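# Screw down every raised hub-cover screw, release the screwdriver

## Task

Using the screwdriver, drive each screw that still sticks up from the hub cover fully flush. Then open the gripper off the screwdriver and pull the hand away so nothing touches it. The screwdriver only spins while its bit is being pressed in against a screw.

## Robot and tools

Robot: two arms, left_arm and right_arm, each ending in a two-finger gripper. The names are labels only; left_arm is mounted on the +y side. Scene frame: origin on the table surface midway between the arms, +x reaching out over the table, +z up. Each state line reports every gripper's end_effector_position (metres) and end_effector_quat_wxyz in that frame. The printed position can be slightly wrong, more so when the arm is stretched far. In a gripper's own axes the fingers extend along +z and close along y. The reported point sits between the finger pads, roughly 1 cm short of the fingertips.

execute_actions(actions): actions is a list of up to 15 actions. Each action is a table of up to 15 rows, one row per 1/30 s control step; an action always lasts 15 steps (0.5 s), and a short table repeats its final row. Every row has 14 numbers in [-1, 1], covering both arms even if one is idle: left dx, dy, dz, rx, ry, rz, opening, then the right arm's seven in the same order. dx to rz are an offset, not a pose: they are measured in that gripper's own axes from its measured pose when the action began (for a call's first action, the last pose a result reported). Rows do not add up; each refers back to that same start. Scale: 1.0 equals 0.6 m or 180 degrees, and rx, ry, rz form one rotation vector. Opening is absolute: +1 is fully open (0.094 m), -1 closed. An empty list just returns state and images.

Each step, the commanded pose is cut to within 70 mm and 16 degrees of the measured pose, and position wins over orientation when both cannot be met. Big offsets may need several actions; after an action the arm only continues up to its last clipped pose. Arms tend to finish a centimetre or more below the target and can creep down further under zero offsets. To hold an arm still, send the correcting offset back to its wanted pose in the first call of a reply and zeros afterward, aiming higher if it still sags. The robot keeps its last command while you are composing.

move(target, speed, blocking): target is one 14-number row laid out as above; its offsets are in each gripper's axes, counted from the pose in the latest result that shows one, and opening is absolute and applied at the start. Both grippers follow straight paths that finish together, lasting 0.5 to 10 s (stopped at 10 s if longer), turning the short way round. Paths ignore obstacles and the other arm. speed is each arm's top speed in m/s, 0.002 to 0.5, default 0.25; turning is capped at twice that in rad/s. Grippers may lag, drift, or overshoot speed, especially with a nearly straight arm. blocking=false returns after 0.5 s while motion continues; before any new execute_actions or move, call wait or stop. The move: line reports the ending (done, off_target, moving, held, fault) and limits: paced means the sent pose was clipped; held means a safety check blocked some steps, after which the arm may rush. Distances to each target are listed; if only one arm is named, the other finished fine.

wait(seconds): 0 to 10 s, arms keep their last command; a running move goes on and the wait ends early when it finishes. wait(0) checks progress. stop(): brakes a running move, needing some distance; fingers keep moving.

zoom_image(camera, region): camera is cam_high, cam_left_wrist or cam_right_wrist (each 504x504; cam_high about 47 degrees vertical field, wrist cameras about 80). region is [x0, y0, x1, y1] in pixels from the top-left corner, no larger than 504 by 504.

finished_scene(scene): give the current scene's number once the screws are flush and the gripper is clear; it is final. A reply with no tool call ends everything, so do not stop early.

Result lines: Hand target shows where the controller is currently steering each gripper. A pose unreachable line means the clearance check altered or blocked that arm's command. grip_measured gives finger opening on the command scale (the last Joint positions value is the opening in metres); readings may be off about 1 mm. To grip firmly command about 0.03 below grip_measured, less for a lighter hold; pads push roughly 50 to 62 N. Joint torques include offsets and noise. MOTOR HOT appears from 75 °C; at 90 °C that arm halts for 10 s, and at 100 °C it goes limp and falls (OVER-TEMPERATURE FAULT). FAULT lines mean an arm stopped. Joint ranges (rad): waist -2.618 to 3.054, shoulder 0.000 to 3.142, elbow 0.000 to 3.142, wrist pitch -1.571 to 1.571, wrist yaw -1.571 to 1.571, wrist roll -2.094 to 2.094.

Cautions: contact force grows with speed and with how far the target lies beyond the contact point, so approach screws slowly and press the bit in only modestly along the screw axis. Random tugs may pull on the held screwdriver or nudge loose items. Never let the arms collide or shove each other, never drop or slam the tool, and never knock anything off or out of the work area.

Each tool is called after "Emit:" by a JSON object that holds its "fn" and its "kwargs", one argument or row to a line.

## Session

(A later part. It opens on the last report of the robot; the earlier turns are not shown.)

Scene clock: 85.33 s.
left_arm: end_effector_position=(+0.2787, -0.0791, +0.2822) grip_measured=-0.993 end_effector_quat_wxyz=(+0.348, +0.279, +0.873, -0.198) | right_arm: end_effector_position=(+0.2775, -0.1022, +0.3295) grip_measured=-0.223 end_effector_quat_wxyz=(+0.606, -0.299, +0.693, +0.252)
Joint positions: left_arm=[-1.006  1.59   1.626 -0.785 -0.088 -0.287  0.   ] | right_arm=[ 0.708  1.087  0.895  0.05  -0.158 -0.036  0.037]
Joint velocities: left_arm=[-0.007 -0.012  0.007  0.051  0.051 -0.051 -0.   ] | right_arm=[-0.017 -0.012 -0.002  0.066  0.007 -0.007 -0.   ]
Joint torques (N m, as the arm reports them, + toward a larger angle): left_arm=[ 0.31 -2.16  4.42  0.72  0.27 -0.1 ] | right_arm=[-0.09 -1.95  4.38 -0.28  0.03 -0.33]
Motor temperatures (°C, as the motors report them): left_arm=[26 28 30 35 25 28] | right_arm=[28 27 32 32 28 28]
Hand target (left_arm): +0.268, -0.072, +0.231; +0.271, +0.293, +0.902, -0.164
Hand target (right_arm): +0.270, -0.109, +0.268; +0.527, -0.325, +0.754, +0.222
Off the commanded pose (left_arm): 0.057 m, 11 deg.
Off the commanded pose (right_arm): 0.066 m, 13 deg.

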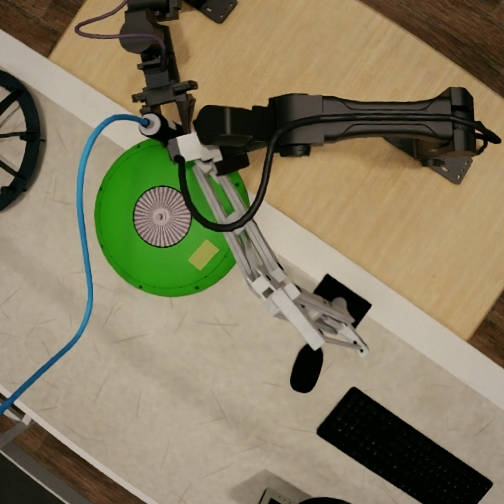

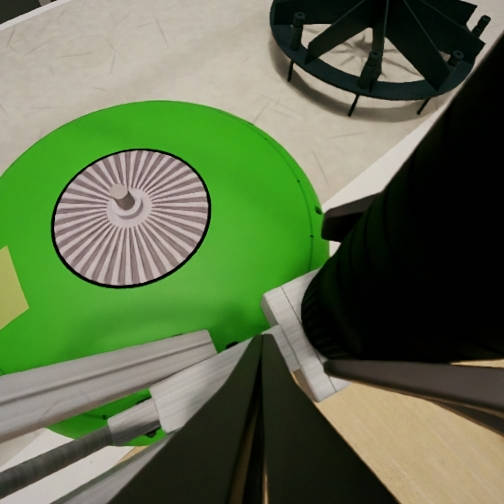

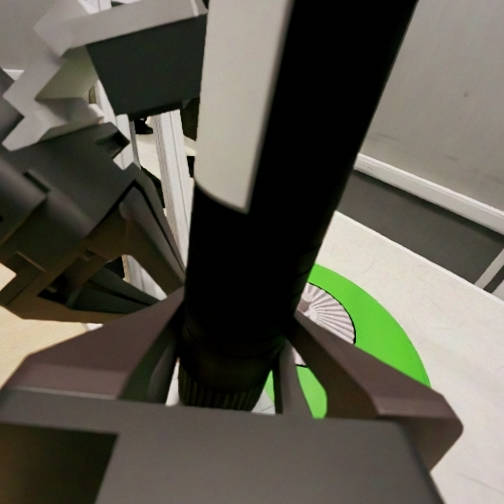

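Emit:
{"fn": "execute_actions", "kwargs": {
  "actions": [
    [[0.08,0,0.05,0,0.06,0,-1, 0.11,0,0,0,0.062,0,-0.6]],
    [[0.08,0,0.05,0,0.06,0,-1, 0.11,0,0,0,0.072,0,-0.6]]
  ]
}}

Emit:
{"fn": "execute_actions", "kwargs": {
  "actions": [
    [[0.08,0,0.05,0,0.06,0,-1, 0.11,-0.006,0,0,0.072,0,-0.6]],
    [[0.08,0,0.05,0,0.06,0,-1, 0.11,0,0,0,0.072,0,-0.6]]
  ]
}}

Scene clock: 86.63 s.
left_arm: end_effector_position=(+0.2790, -0.0788, +0.2822) grip_measured=-0.993 end_effector_quat_wxyz=(+0.347, +0.271, +0.875, -0.201) | right_arm: end_effector_position=(+0.2780, -0.1018, +0.3290) grip_measured=-0.223 end_effector_quat_wxyz=(+0.611, -0.298, +0.688, +0.253)
Joint positions: left_arm=[-1.004  1.59   1.626 -0.785 -0.087 -0.305  0.   ] | right_arm=[ 0.708  1.087  0.878  0.082 -0.158 -0.036  0.037]
Joint velocities: left_arm=[-0.017  0.002 -0.017 -0.051  0.066 -0.081 -0.   ] | right_arm=[ 0.007  0.007  0.002  0.051 -0.022 -0.022 -0.001]
Joint torques (N m, as the arm reports them, + toward a larger angle): left_arm=[-0.17 -1.88  4.94  0.68  0.39 -0.12] | right_arm=[-0.09 -1.9   4.4  -0.26  0.06 -0.35]
Motor temperatures (°C, as the motors report them): left_arm=[26 28 30 35 25 28] | right_arm=[28 27 32 32 28 28]
Hand target (left_arm): +0.264, -0.076, +0.231; +0.265, +0.289, +0.904, -0.173
Hand target (right_arm): +0.271, -0.108, +0.267; +0.533, -0.324, +0.749, +0.223
Off the commanded pose (left_arm): 0.057 m, 11 deg.
Off the commanded pose (right_arm): 0.066 m, 13 deg.

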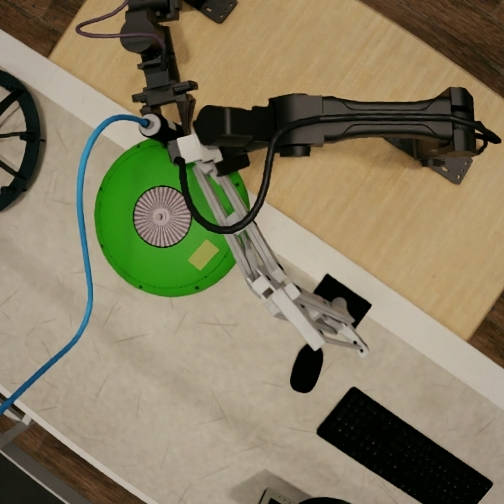

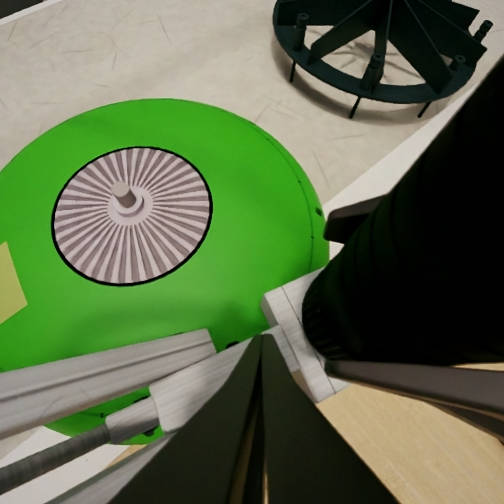

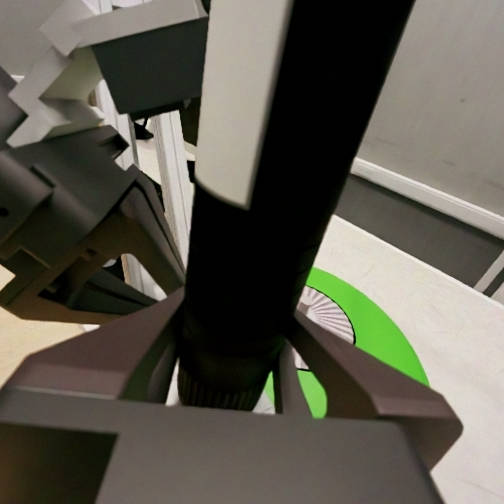

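Scene clock: 87.63 s.
left_arm: end_effector_position=(+0.2793, -0.0794, +0.2829) grip_measured=-0.993 end_effector_quat_wxyz=(+0.346, +0.263, +0.877, -0.205) | right_arm: end_effector_position=(+0.2787, -0.1028, +0.3290) grip_measured=-0.223 end_effector_quat_wxyz=(+0.611, -0.298, +0.688, +0.254)
Joint positions: left_arm=[-1.004  1.59   1.626 -0.782 -0.087 -0.324  0.   ] | right_arm=[ 0.7    1.087  0.878  0.082 -0.169 -0.036  0.037]
Joint velocities: left_arm=[ 0.007  0.007 -0.017 -0.007  0.007 -0.081  0.   ] | right_arm=[-0.007 -0.002  0.002 -0.007  0.066 -0.007  0.001]
Joint torques (N m, as the arm reports them, + toward a larger angle): left_arm=[-0.24 -1.86  5.02  0.7   0.44 -0.13] | right_arm=[-0.13 -1.92  4.39 -0.33  0.04 -0.37]
Motor temperatures (°C, as the motors report them): left_arm=[26 28 30 34 25 28] | right_arm=[28 27 32 32 28 28]
Hand target (left_arm): +0.264, -0.077, +0.232; +0.265, +0.281, +0.905, -0.178
Hand target (right_arm): +0.271, -0.109, +0.267; +0.532, -0.325, +0.749, +0.225
Off the commanded pose (left_arm): 0.057 m, 11 deg.
Off the commanded pose (right_arm): 0.066 m, 13 deg.

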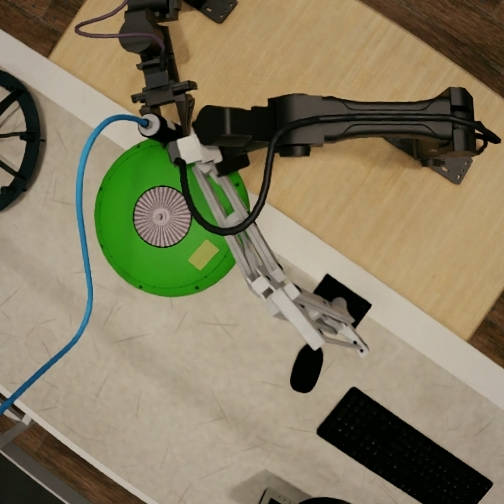

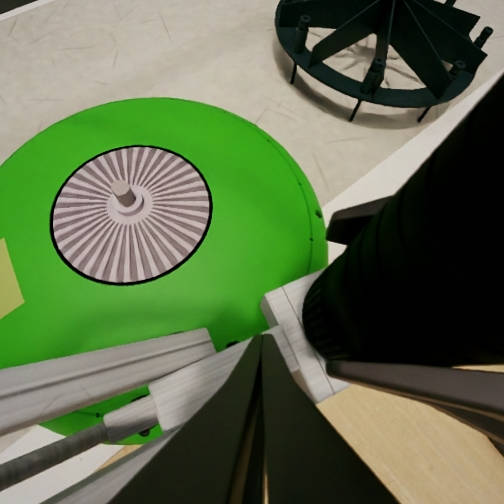

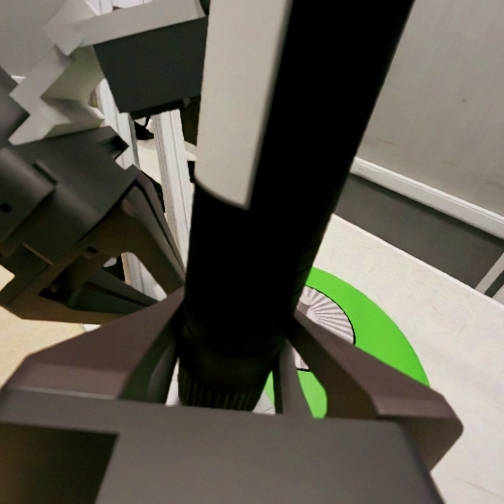

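Emit:
{"fn": "execute_actions", "kwargs": {
  "actions": [
    [[0,0,-0.1,0,0,0,-1, 0.03,0,0,0,0.02,0,-0.6]],
    [[0.085,0.007,0.045,0,0,0,-1, 0.03,0,0,0,0.02,0,-0.6]],
    [[0.085,0.007,0.045,0,0,0,-1, 0.03,0,0,0,0.02,0,-0.6]],
    [[0,0,0,0,0,0,-1, 0.03,0,0,0,0.02,0,-0.6]]
  ]
}}

Scene clock: 90.10 s.
left_arm: end_effector_position=(+0.2231, -0.0334, +0.1854) grip_measured=-0.993 end_effector_quat_wxyz=(+0.313, +0.274, +0.890, -0.186) | right_arm: end_effector_position=(+0.2788, -0.1024, +0.3322) grip_measured=-0.223 end_effector_quat_wxyz=(+0.615, -0.297, +0.684, +0.256)
Joint positions: left_arm=[-1.067  1.344  1.074 -0.564 -0.117 -0.366  0.   ] | right_arm=[ 0.7    1.087  0.878  0.095 -0.17  -0.034  0.037]
Joint velocities: left_arm=[ 0.017  0.002 -0.012 -0.022 -0.007 -0.066 -0.   ] | right_arm=[ 0.002 -0.012  0.012 -0.007  0.022 -0.037 -0.   ]
Joint torques (N m, as the arm reports them, + toward a larger angle): left_arm=[-0.04 -4.68  7.03  1.61 -0.05 -0.01] | right_arm=[-0.06 -2.61  6.38  0.76  0.01 -0.14]
Motor temperatures (°C, as the motors report them): left_arm=[26 28 30 35 25 28] | right_arm=[28 27 32 32 28 28]
Hand target (left_arm): +0.223, -0.033, +0.185; +0.313, +0.274, +0.891, -0.185
Hand target (right_arm): +0.277, -0.104, +0.315; +0.593, -0.305, +0.703, +0.248
Off the commanded pose (left_arm): 0.000 m, 0 deg.
Off the commanded pose (right_arm): 0.018 m, 4 deg.

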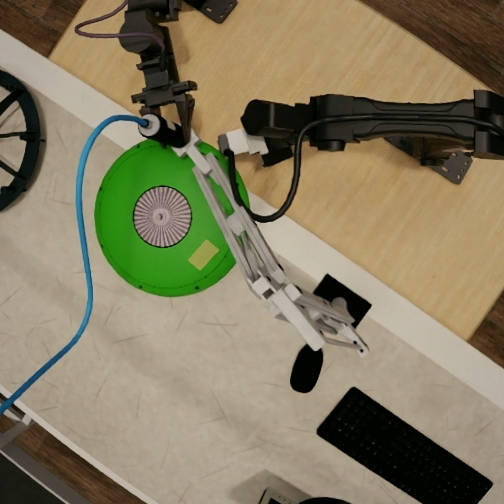

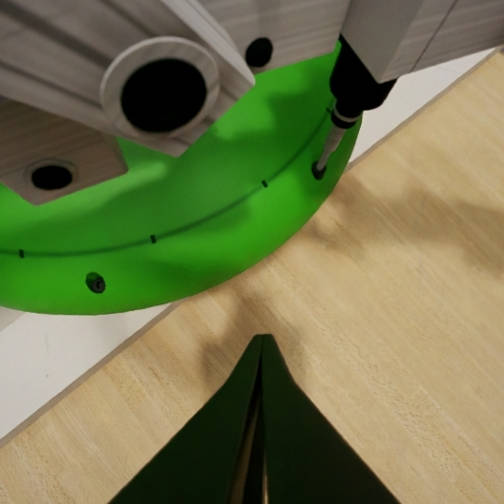

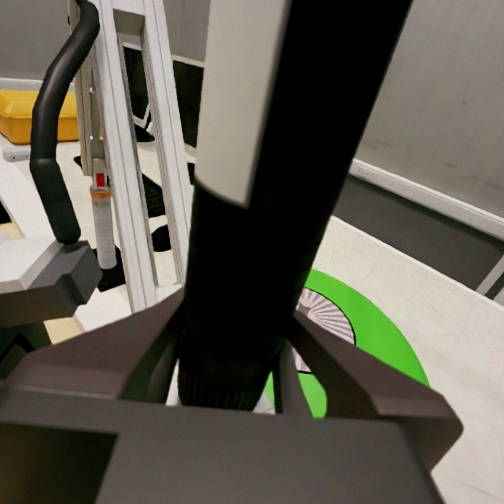

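Emit:
{"fn": "zoom_image", "kwargs": {
  "camera": "cam_left_wrist",
  "region": [295, 145, 345, 195]
}}

Region (295, 145, 345, 195) of cam_left_wrist's 504x504 image, scaled by 10.080, with more detail than that image has.

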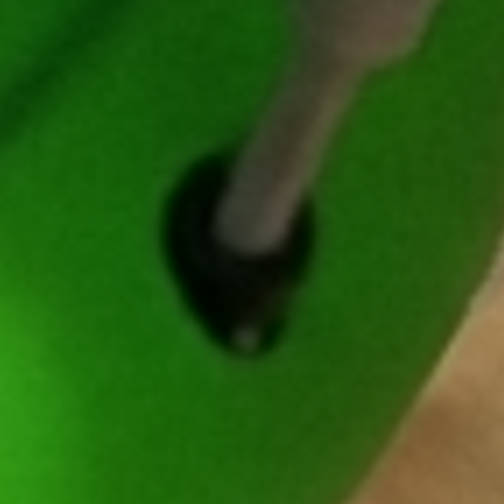

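Emit:
{"fn": "execute_actions", "kwargs": {
  "actions": [
    [[0,0,0,0,0,0,-1, 0.11,0,0,0,0.06,0,-0.6]],
    [[0,0,0,0,0,0,-1, 0.116,0,0,0,0.08,0,-0.6]],
    [[0,0,0,0,0,0,-1, 0.116,0,0,0,0.08,0,-0.6]]
  ]
}}

Emit:
{"fn": "zoom_image", "kwargs": {
  "camera": "cam_left_wrist",
  "region": [295, 145, 345, 195]
}}

Scene clock: 92.00 s.
left_arm: end_effector_position=(+0.2231, -0.0334, +0.1854) grip_measured=-0.993 end_effector_quat_wxyz=(+0.313, +0.274, +0.890, -0.186) | right_arm: end_effector_position=(+0.2785, -0.1025, +0.3222) grip_measured=-0.223 end_effector_quat_wxyz=(+0.610, -0.299, +0.688, +0.255)
Joint positions: left_arm=[-1.067  1.344  1.074 -0.564 -0.117 -0.366  0.   ] | right_arm=[ 0.7    1.087  0.852  0.108 -0.171 -0.035  0.037]
Joint velocities: left_arm=[ 0.007 -0.002 -0.002  0.007 -0.037 -0.022 -0.001] | right_arm=[ 0.012 -0.012 -0.007 -0.037  0.022 -0.007  0.001]
Joint torques (N m, as the arm reports them, + toward a larger angle): left_arm=[-0.05 -4.52  7.    1.64 -0.05 -0.02] | right_arm=[-0.07 -1.67  5.06 -0.47  0.04 -0.38]
Motor temperatures (°C, as the motors report them): left_arm=[26 28 30 35 25 28] | right_arm=[28 27 32 32 28 28]
Hand target (left_arm): +0.223, -0.033, +0.185; +0.313, +0.274, +0.890, -0.186
Hand target (right_arm): +0.271, -0.109, +0.258; +0.526, -0.327, +0.753, +0.223
Off the commanded pose (left_arm): 0.000 m, 0 deg.
Off the commanded pose (right_arm): 0.068 m, 14 deg.

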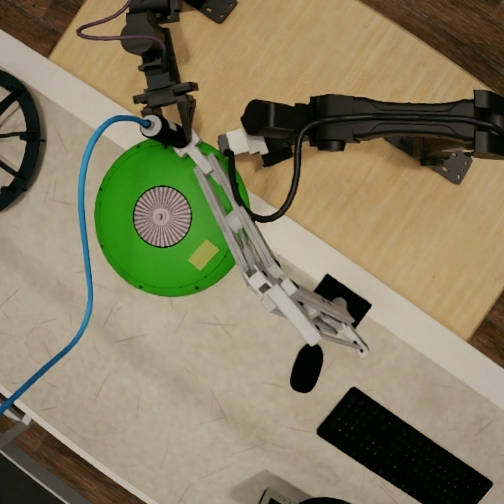

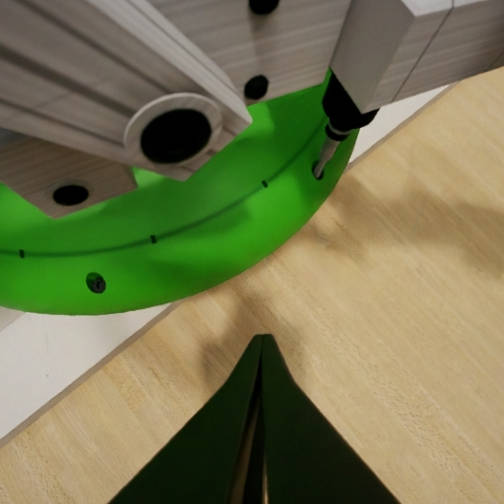

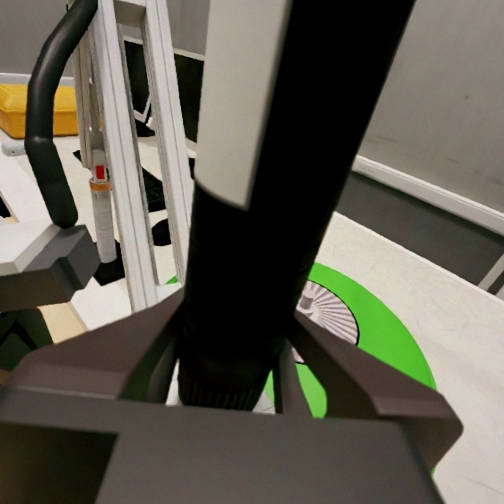

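Region (295, 145, 345, 195) of cam_left_wrist's 504x504 image, scaled by 10.080, with more detail than that image has.

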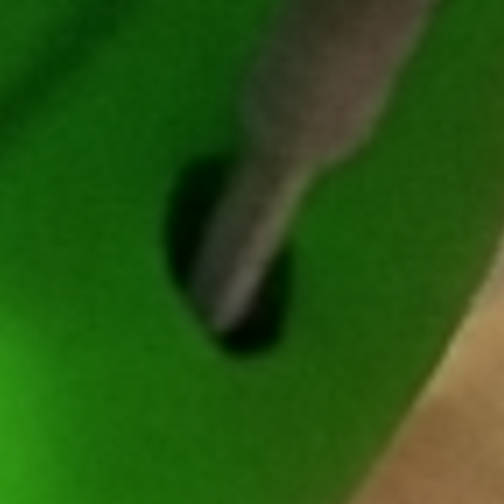

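Driving.

Emit:
{"fn": "execute_actions", "kwargs": {
  "actions": [
    [[0,0,0,0,0,0,-1, 0.116,0,0,0,0.075,0,-0.6]],
    [[0,0,0,0,0,0,-1, 0.116,0,0,0,0.075,0,-0.6]],
    [[0,0,0,0,0,0,-1, 0.116,0,0,0,0.075,0,-0.6]]
  ]
}}

Emit:
{"fn": "execute_actions", "kwargs": {
  "actions": [
    [[0,0,0,0,0,0,-1, 0.116,0,0,0,0.085,0,-0.6]],
    [[0,0,0,0,0,0,-1, 0.116,0,0,0,0.085,0,-0.6]]
  ]
}}

Scene clock: 93.80 s.
left_arm: end_effector_position=(+0.2231, -0.0334, +0.1854) grip_measured=-0.993 end_effector_quat_wxyz=(+0.313, +0.274, +0.890, -0.186) | right_arm: end_effector_position=(+0.2785, -0.1025, +0.3222) grip_measured=-0.223 end_effector_quat_wxyz=(+0.610, -0.299, +0.688, +0.255)
Joint positions: left_arm=[-1.067  1.344  1.074 -0.564 -0.117 -0.366  0.   ] | right_arm=[ 0.7    1.087  0.852  0.108 -0.171 -0.035  0.037]
Joint velocities: left_arm=[ 0.007  0.017 -0.017 -0.037 -0.037  0.007  0.   ] | right_arm=[-0.012  0.007 -0.007 -0.022  0.022 -0.022 -0.   ]
Joint torques (N m, as the arm reports them, + toward a larger angle): left_arm=[-0.04 -4.5   7.02  1.64 -0.05 -0.01] | right_arm=[-0.07 -1.81  4.12 -0.32  0.04 -0.39]
Motor temperatures (°C, as the motors report them): left_arm=[26 28 30 35 25 28] | right_arm=[28 27 32 32 28 28]
Hand target (left_arm): +0.223, -0.033, +0.185; +0.313, +0.274, +0.890, -0.186
Hand target (right_arm): +0.271, -0.109, +0.257; +0.528, -0.326, +0.751, +0.224
Off the commanded pose (left_arm): 0.000 m, 0 deg.
Off the commanded pose (right_arm): 0.070 m, 14 deg.

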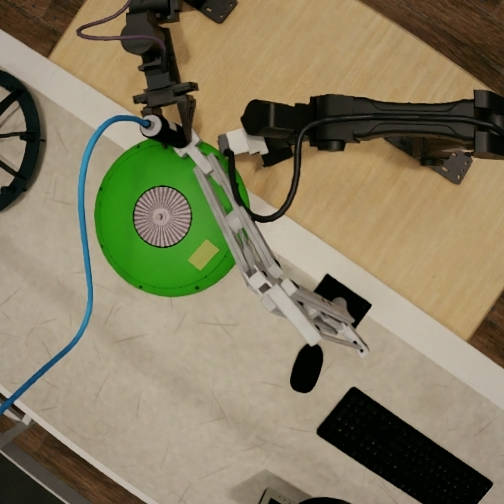

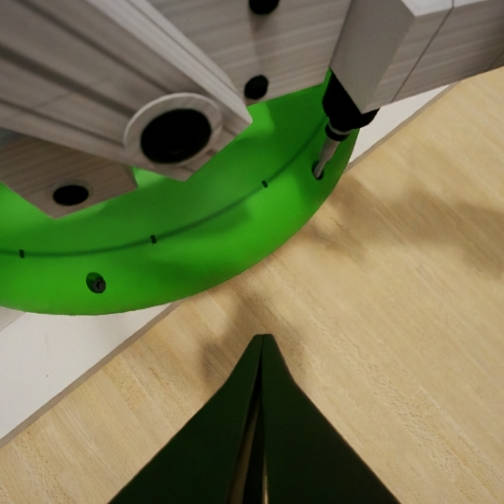

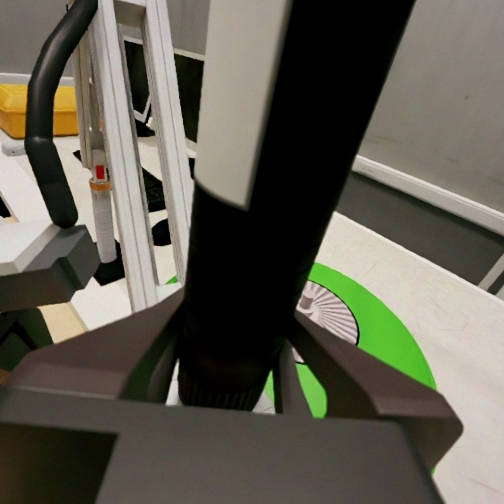

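Scene clock: 94.80 s.
left_arm: end_effector_position=(+0.2231, -0.0334, +0.1854) grip_measured=-0.993 end_effector_quat_wxyz=(+0.313, +0.274, +0.890, -0.186) | right_arm: end_effector_position=(+0.2785, -0.1026, +0.3216) grip_measured=-0.223 end_effector_quat_wxyz=(+0.609, -0.299, +0.689, +0.255)
Joint positions: left_arm=[-1.067  1.344  1.074 -0.564 -0.117 -0.366  0.   ] | right_arm=[ 0.7    1.087  0.852  0.105 -0.171 -0.036  0.037]
Joint velocities: left_arm=[-0.007  0.007 -0.007 -0.066  0.051 -0.066  0.   ] | right_arm=[-0.012 -0.007  0.012 -0.022  0.022  0.066  0.   ]
Joint torques (N m, as the arm reports them, + toward a larger angle): left_arm=[-0.05 -4.51  7.01  1.63 -0.05 -0.01] | right_arm=[-0.06 -1.61  5.91 -0.69  0.05 -0.41]
Motor temperatures (°C, as the motors report them): left_arm=[26 28 30 35 25 28] | right_arm=[28 27 32 32 28 28]
Hand target (left_arm): +0.223, -0.033, +0.185; +0.313, +0.274, +0.890, -0.186
Hand target (right_arm): +0.270, -0.110, +0.257; +0.519, -0.329, +0.758, +0.221
Off the commanded pose (left_arm): 0.000 m, 0 deg.
Off the commanded pose (right_arm): 0.070 m, 15 deg.

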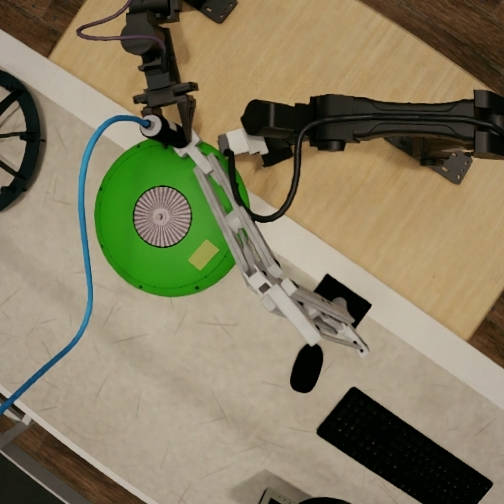

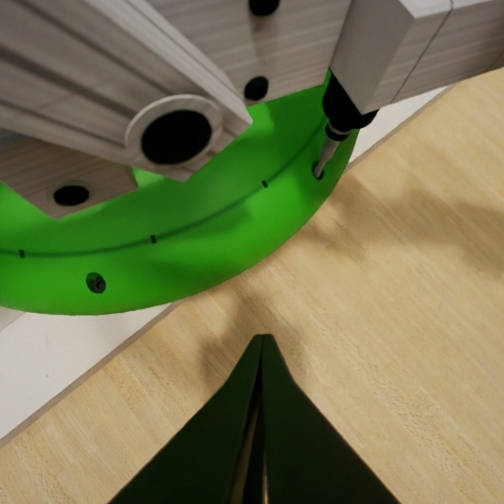

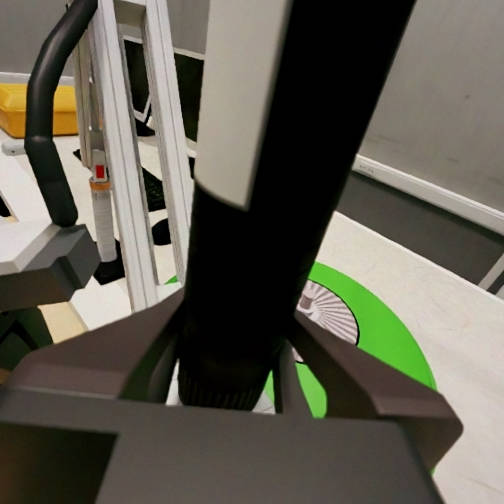

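Seated. Lift and check.

Emit:
{"fn": "move", "kwargs": {
  "target": [0,0,0,0,0,0,-1, -0.12,0,-0.012,0,-0.02,0,-0.6],
  "speed": 0.08
}}

Emit:
{"fn": "zoom_image", "kwargs": {
  "camera": "cam_left_wrist",
  "region": [60, 130, 360, 310]
}}

Scene clock: 96.47 s.
left_arm: end_effector_position=(+0.2231, -0.0334, +0.1854) grip_measured=-0.993 end_effector_quat_wxyz=(+0.313, +0.274, +0.890, -0.186) | right_arm: end_effector_position=(+0.2779, -0.1032, +0.3818) grip_measured=-0.223 end_effector_quat_wxyz=(+0.623, -0.293, +0.677, +0.260)
Joint positions: left_arm=[-1.067  1.344  1.074 -0.564 -0.117 -0.366  0.   ] | right_arm=[ 0.7    1.101  1.061 -0.051 -0.17  -0.028  0.037]
Joint velocities: left_arm=[-0.007  0.002 -0.002 -0.037 -0.007 -0.007 -0.001] | right_arm=[-0.012 -0.007  0.012 -0.095  0.007  0.007  0.   ]
Joint torques (N m, as the arm reports them, + toward a larger angle): left_arm=[-0.05 -4.51  7.02  1.64 -0.05 -0.01] | right_arm=[-0.01 -1.69  9.42  1.29  0.   -0.02]
Motor temperatures (°C, as the motors report them): left_arm=[26 28 30 35 25 28] | right_arm=[28 27 33 32 28 28]
Hand target (left_arm): +0.223, -0.033, +0.185; +0.313, +0.274, +0.890, -0.186
Hand target (right_arm): +0.280, -0.101, +0.394; +0.631, -0.291, +0.669, +0.263
Off the commanded pose (left_arm): 0.000 m, 0 deg.
Off the commanded pose (right_arm): 0.012 m, 1 deg.
move: off_target (right_arm)

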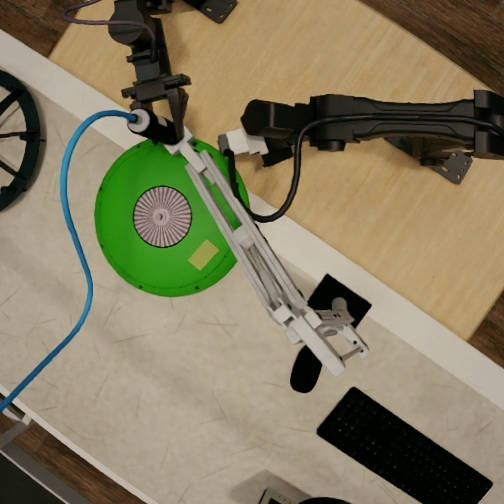

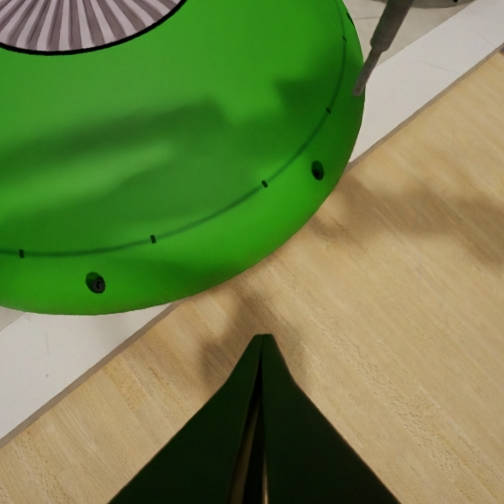

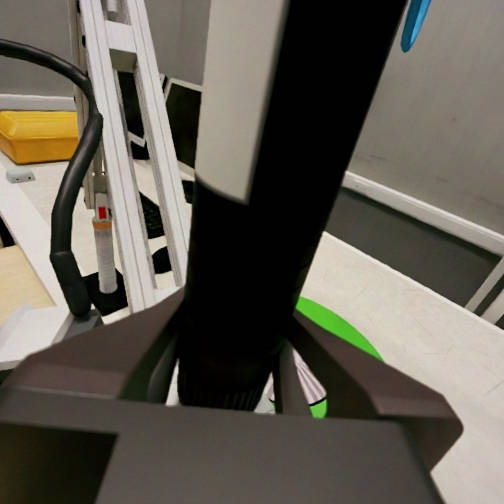

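Region (60, 130, 360, 310) of cam_left_wrist's 504x504 image, scaled by 1.680, with more detail than that image has; it fills the top 302 rows of this view, and the rest is white.

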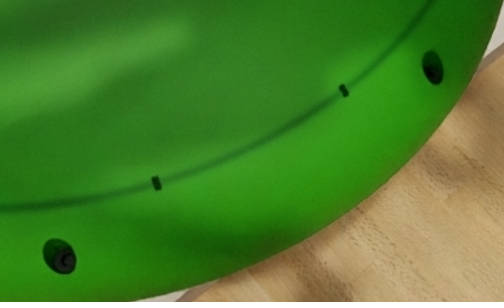

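Emit:
{"fn": "move", "kwargs": {
  "target": [0.12,0,-0.12,0,0,0,-1, -0.02,0,0,0,0,0,1],
  "speed": 0.2
}}

Emit:
{"fn": "move", "kwargs": {
  "target": [0,0,0,0,0,0,-1, -0.02,0,-0.2,0,0,0,1],
  "speed": 0.25
}}

Emit:
{"fn": "finished_scene", "kwargs": {
  "scene": 1
}}

Scene clock: 97.83 s.
left_arm: end_effector_position=(+0.1474, +0.0211, +0.1944) grip_measured=-0.993 end_effector_quat_wxyz=(+0.316, +0.274, +0.888, -0.192) | right_arm: end_effector_position=(+0.2767, -0.1041, +0.3867) grip_measured=+0.999 end_effector_quat_wxyz=(+0.620, -0.294, +0.679, +0.259)
Joint positions: left_arm=[-1.262  1.004  0.903 -0.745 -0.243 -0.51   0.   ] | right_arm=[ 0.7    1.101  1.087 -0.083 -0.17  -0.028  0.094]
Joint velocities: left_arm=[-0.007 -0.012 -0.007 -0.007 -0.037 -0.022 -0.001] | right_arm=[-0.012 -0.022  0.012  0.037 -0.051  0.022  0.   ]
Joint torques (N m, as the arm reports them, + toward a larger angle): left_arm=[-0.79 -3.2   4.99  1.4  -0.25 -0.04] | right_arm=[ 0.03 -1.69  9.18  1.18  0.01 -0.04]
Motor temperatures (°C, as the motors report them): left_arm=[26 28 30 35 25 28] | right_arm=[28 27 33 32 28 28]
Hand target (left_arm): +0.144, +0.029, +0.189; +0.314, +0.275, +0.890, -0.183
Hand target (right_arm): +0.279, -0.102, +0.394; +0.623, -0.293, +0.677, +0.260
Off the commanded pose (left_arm): 0.010 m, 1 deg.
Off the commanded pose (right_arm): 0.008 m, 0 deg.
move: done

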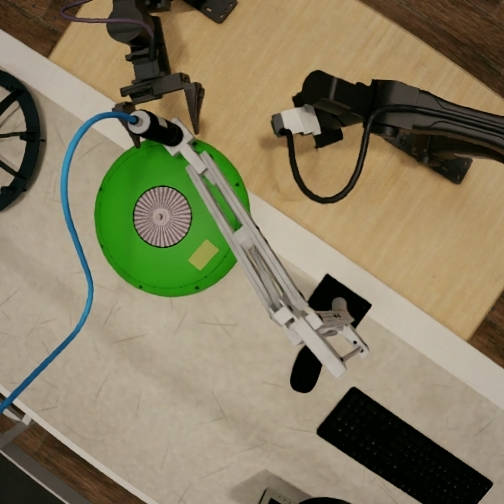

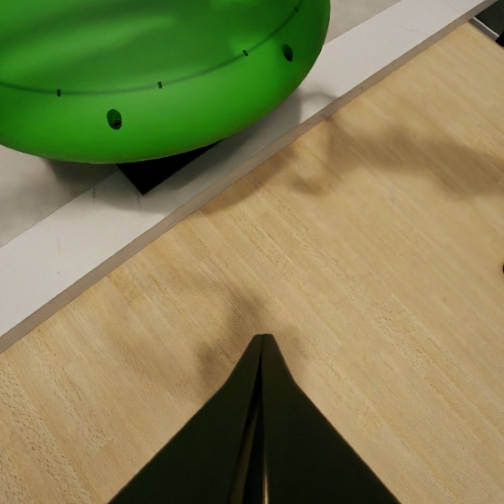

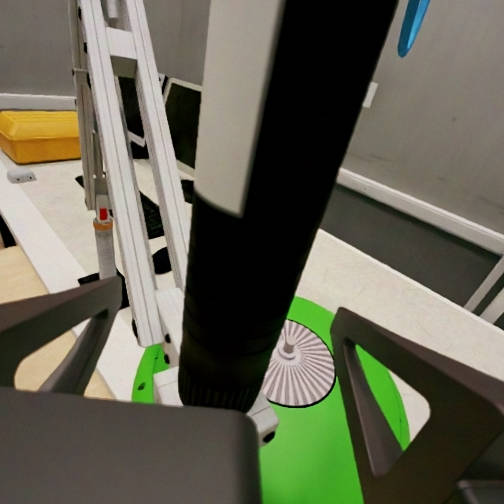

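Scene clock: 99.07 s.
left_arm: end_effector_position=(+0.1474, +0.0211, +0.1944) grip_measured=-0.993 end_effector_quat_wxyz=(+0.316, +0.274, +0.888, -0.192) | right_arm: end_effector_position=(+0.1984, -0.1852, +0.3987) grip_measured=+0.999 end_effector_quat_wxyz=(+0.610, -0.290, +0.691, +0.259)
Joint positions: left_arm=[-1.262  1.004  0.903 -0.745 -0.243 -0.511  0.   ] | right_arm=[ 0.528  0.733  1.054 -0.452 -0.335 -0.039  0.094]
Joint velocities: left_arm=[-0.012  0.012  0.002 -0.066 -0.081 -0.007  0.002] | right_arm=[-0.017 -0.012 -0.002  0.022 -0.007 -0.007 -0.001]
Joint torques (N m, as the arm reports them, + toward a larger angle): left_arm=[-0.05 -1.45  6.88  1.61 -0.1  -0.01] | right_arm=[-0.81 -0.11  8.43  1.16 -0.15 -0.15]
Motor temperatures (°C, as the motors report them): left_arm=[26 28 30 35 25 28] | right_arm=[28 27 34 33 28 28]
Hand target (left_arm): +0.147, +0.021, +0.194; +0.316, +0.274, +0.888, -0.192
Hand target (right_arm): +0.193, -0.188, +0.412; +0.621, -0.294, +0.679, +0.258
Off the commanded pose (left_arm): 0.000 m, 0 deg.
Off the commanded pose (right_arm): 0.013 m, 2 deg.
move: off_target (right_arm)

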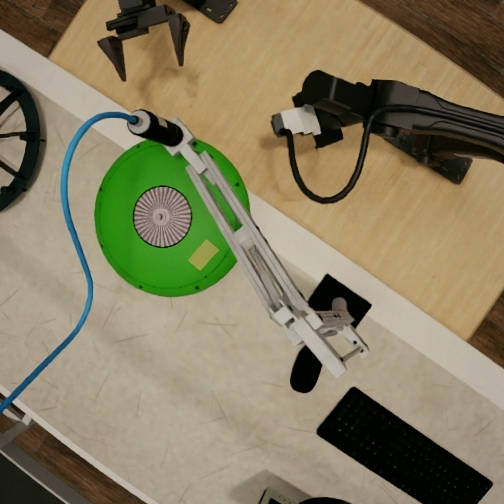

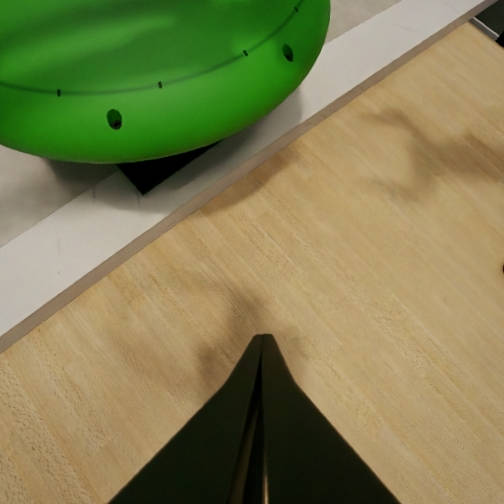

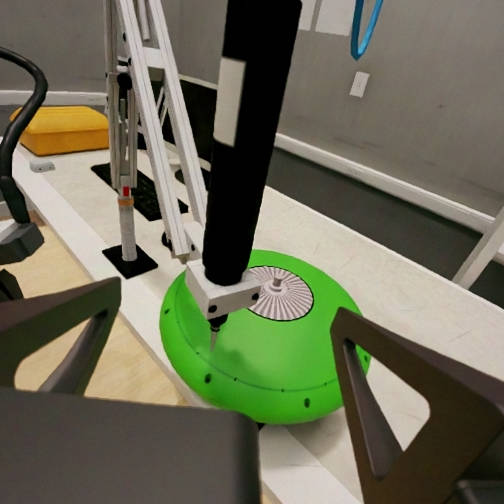

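The scene is finished: the task was done.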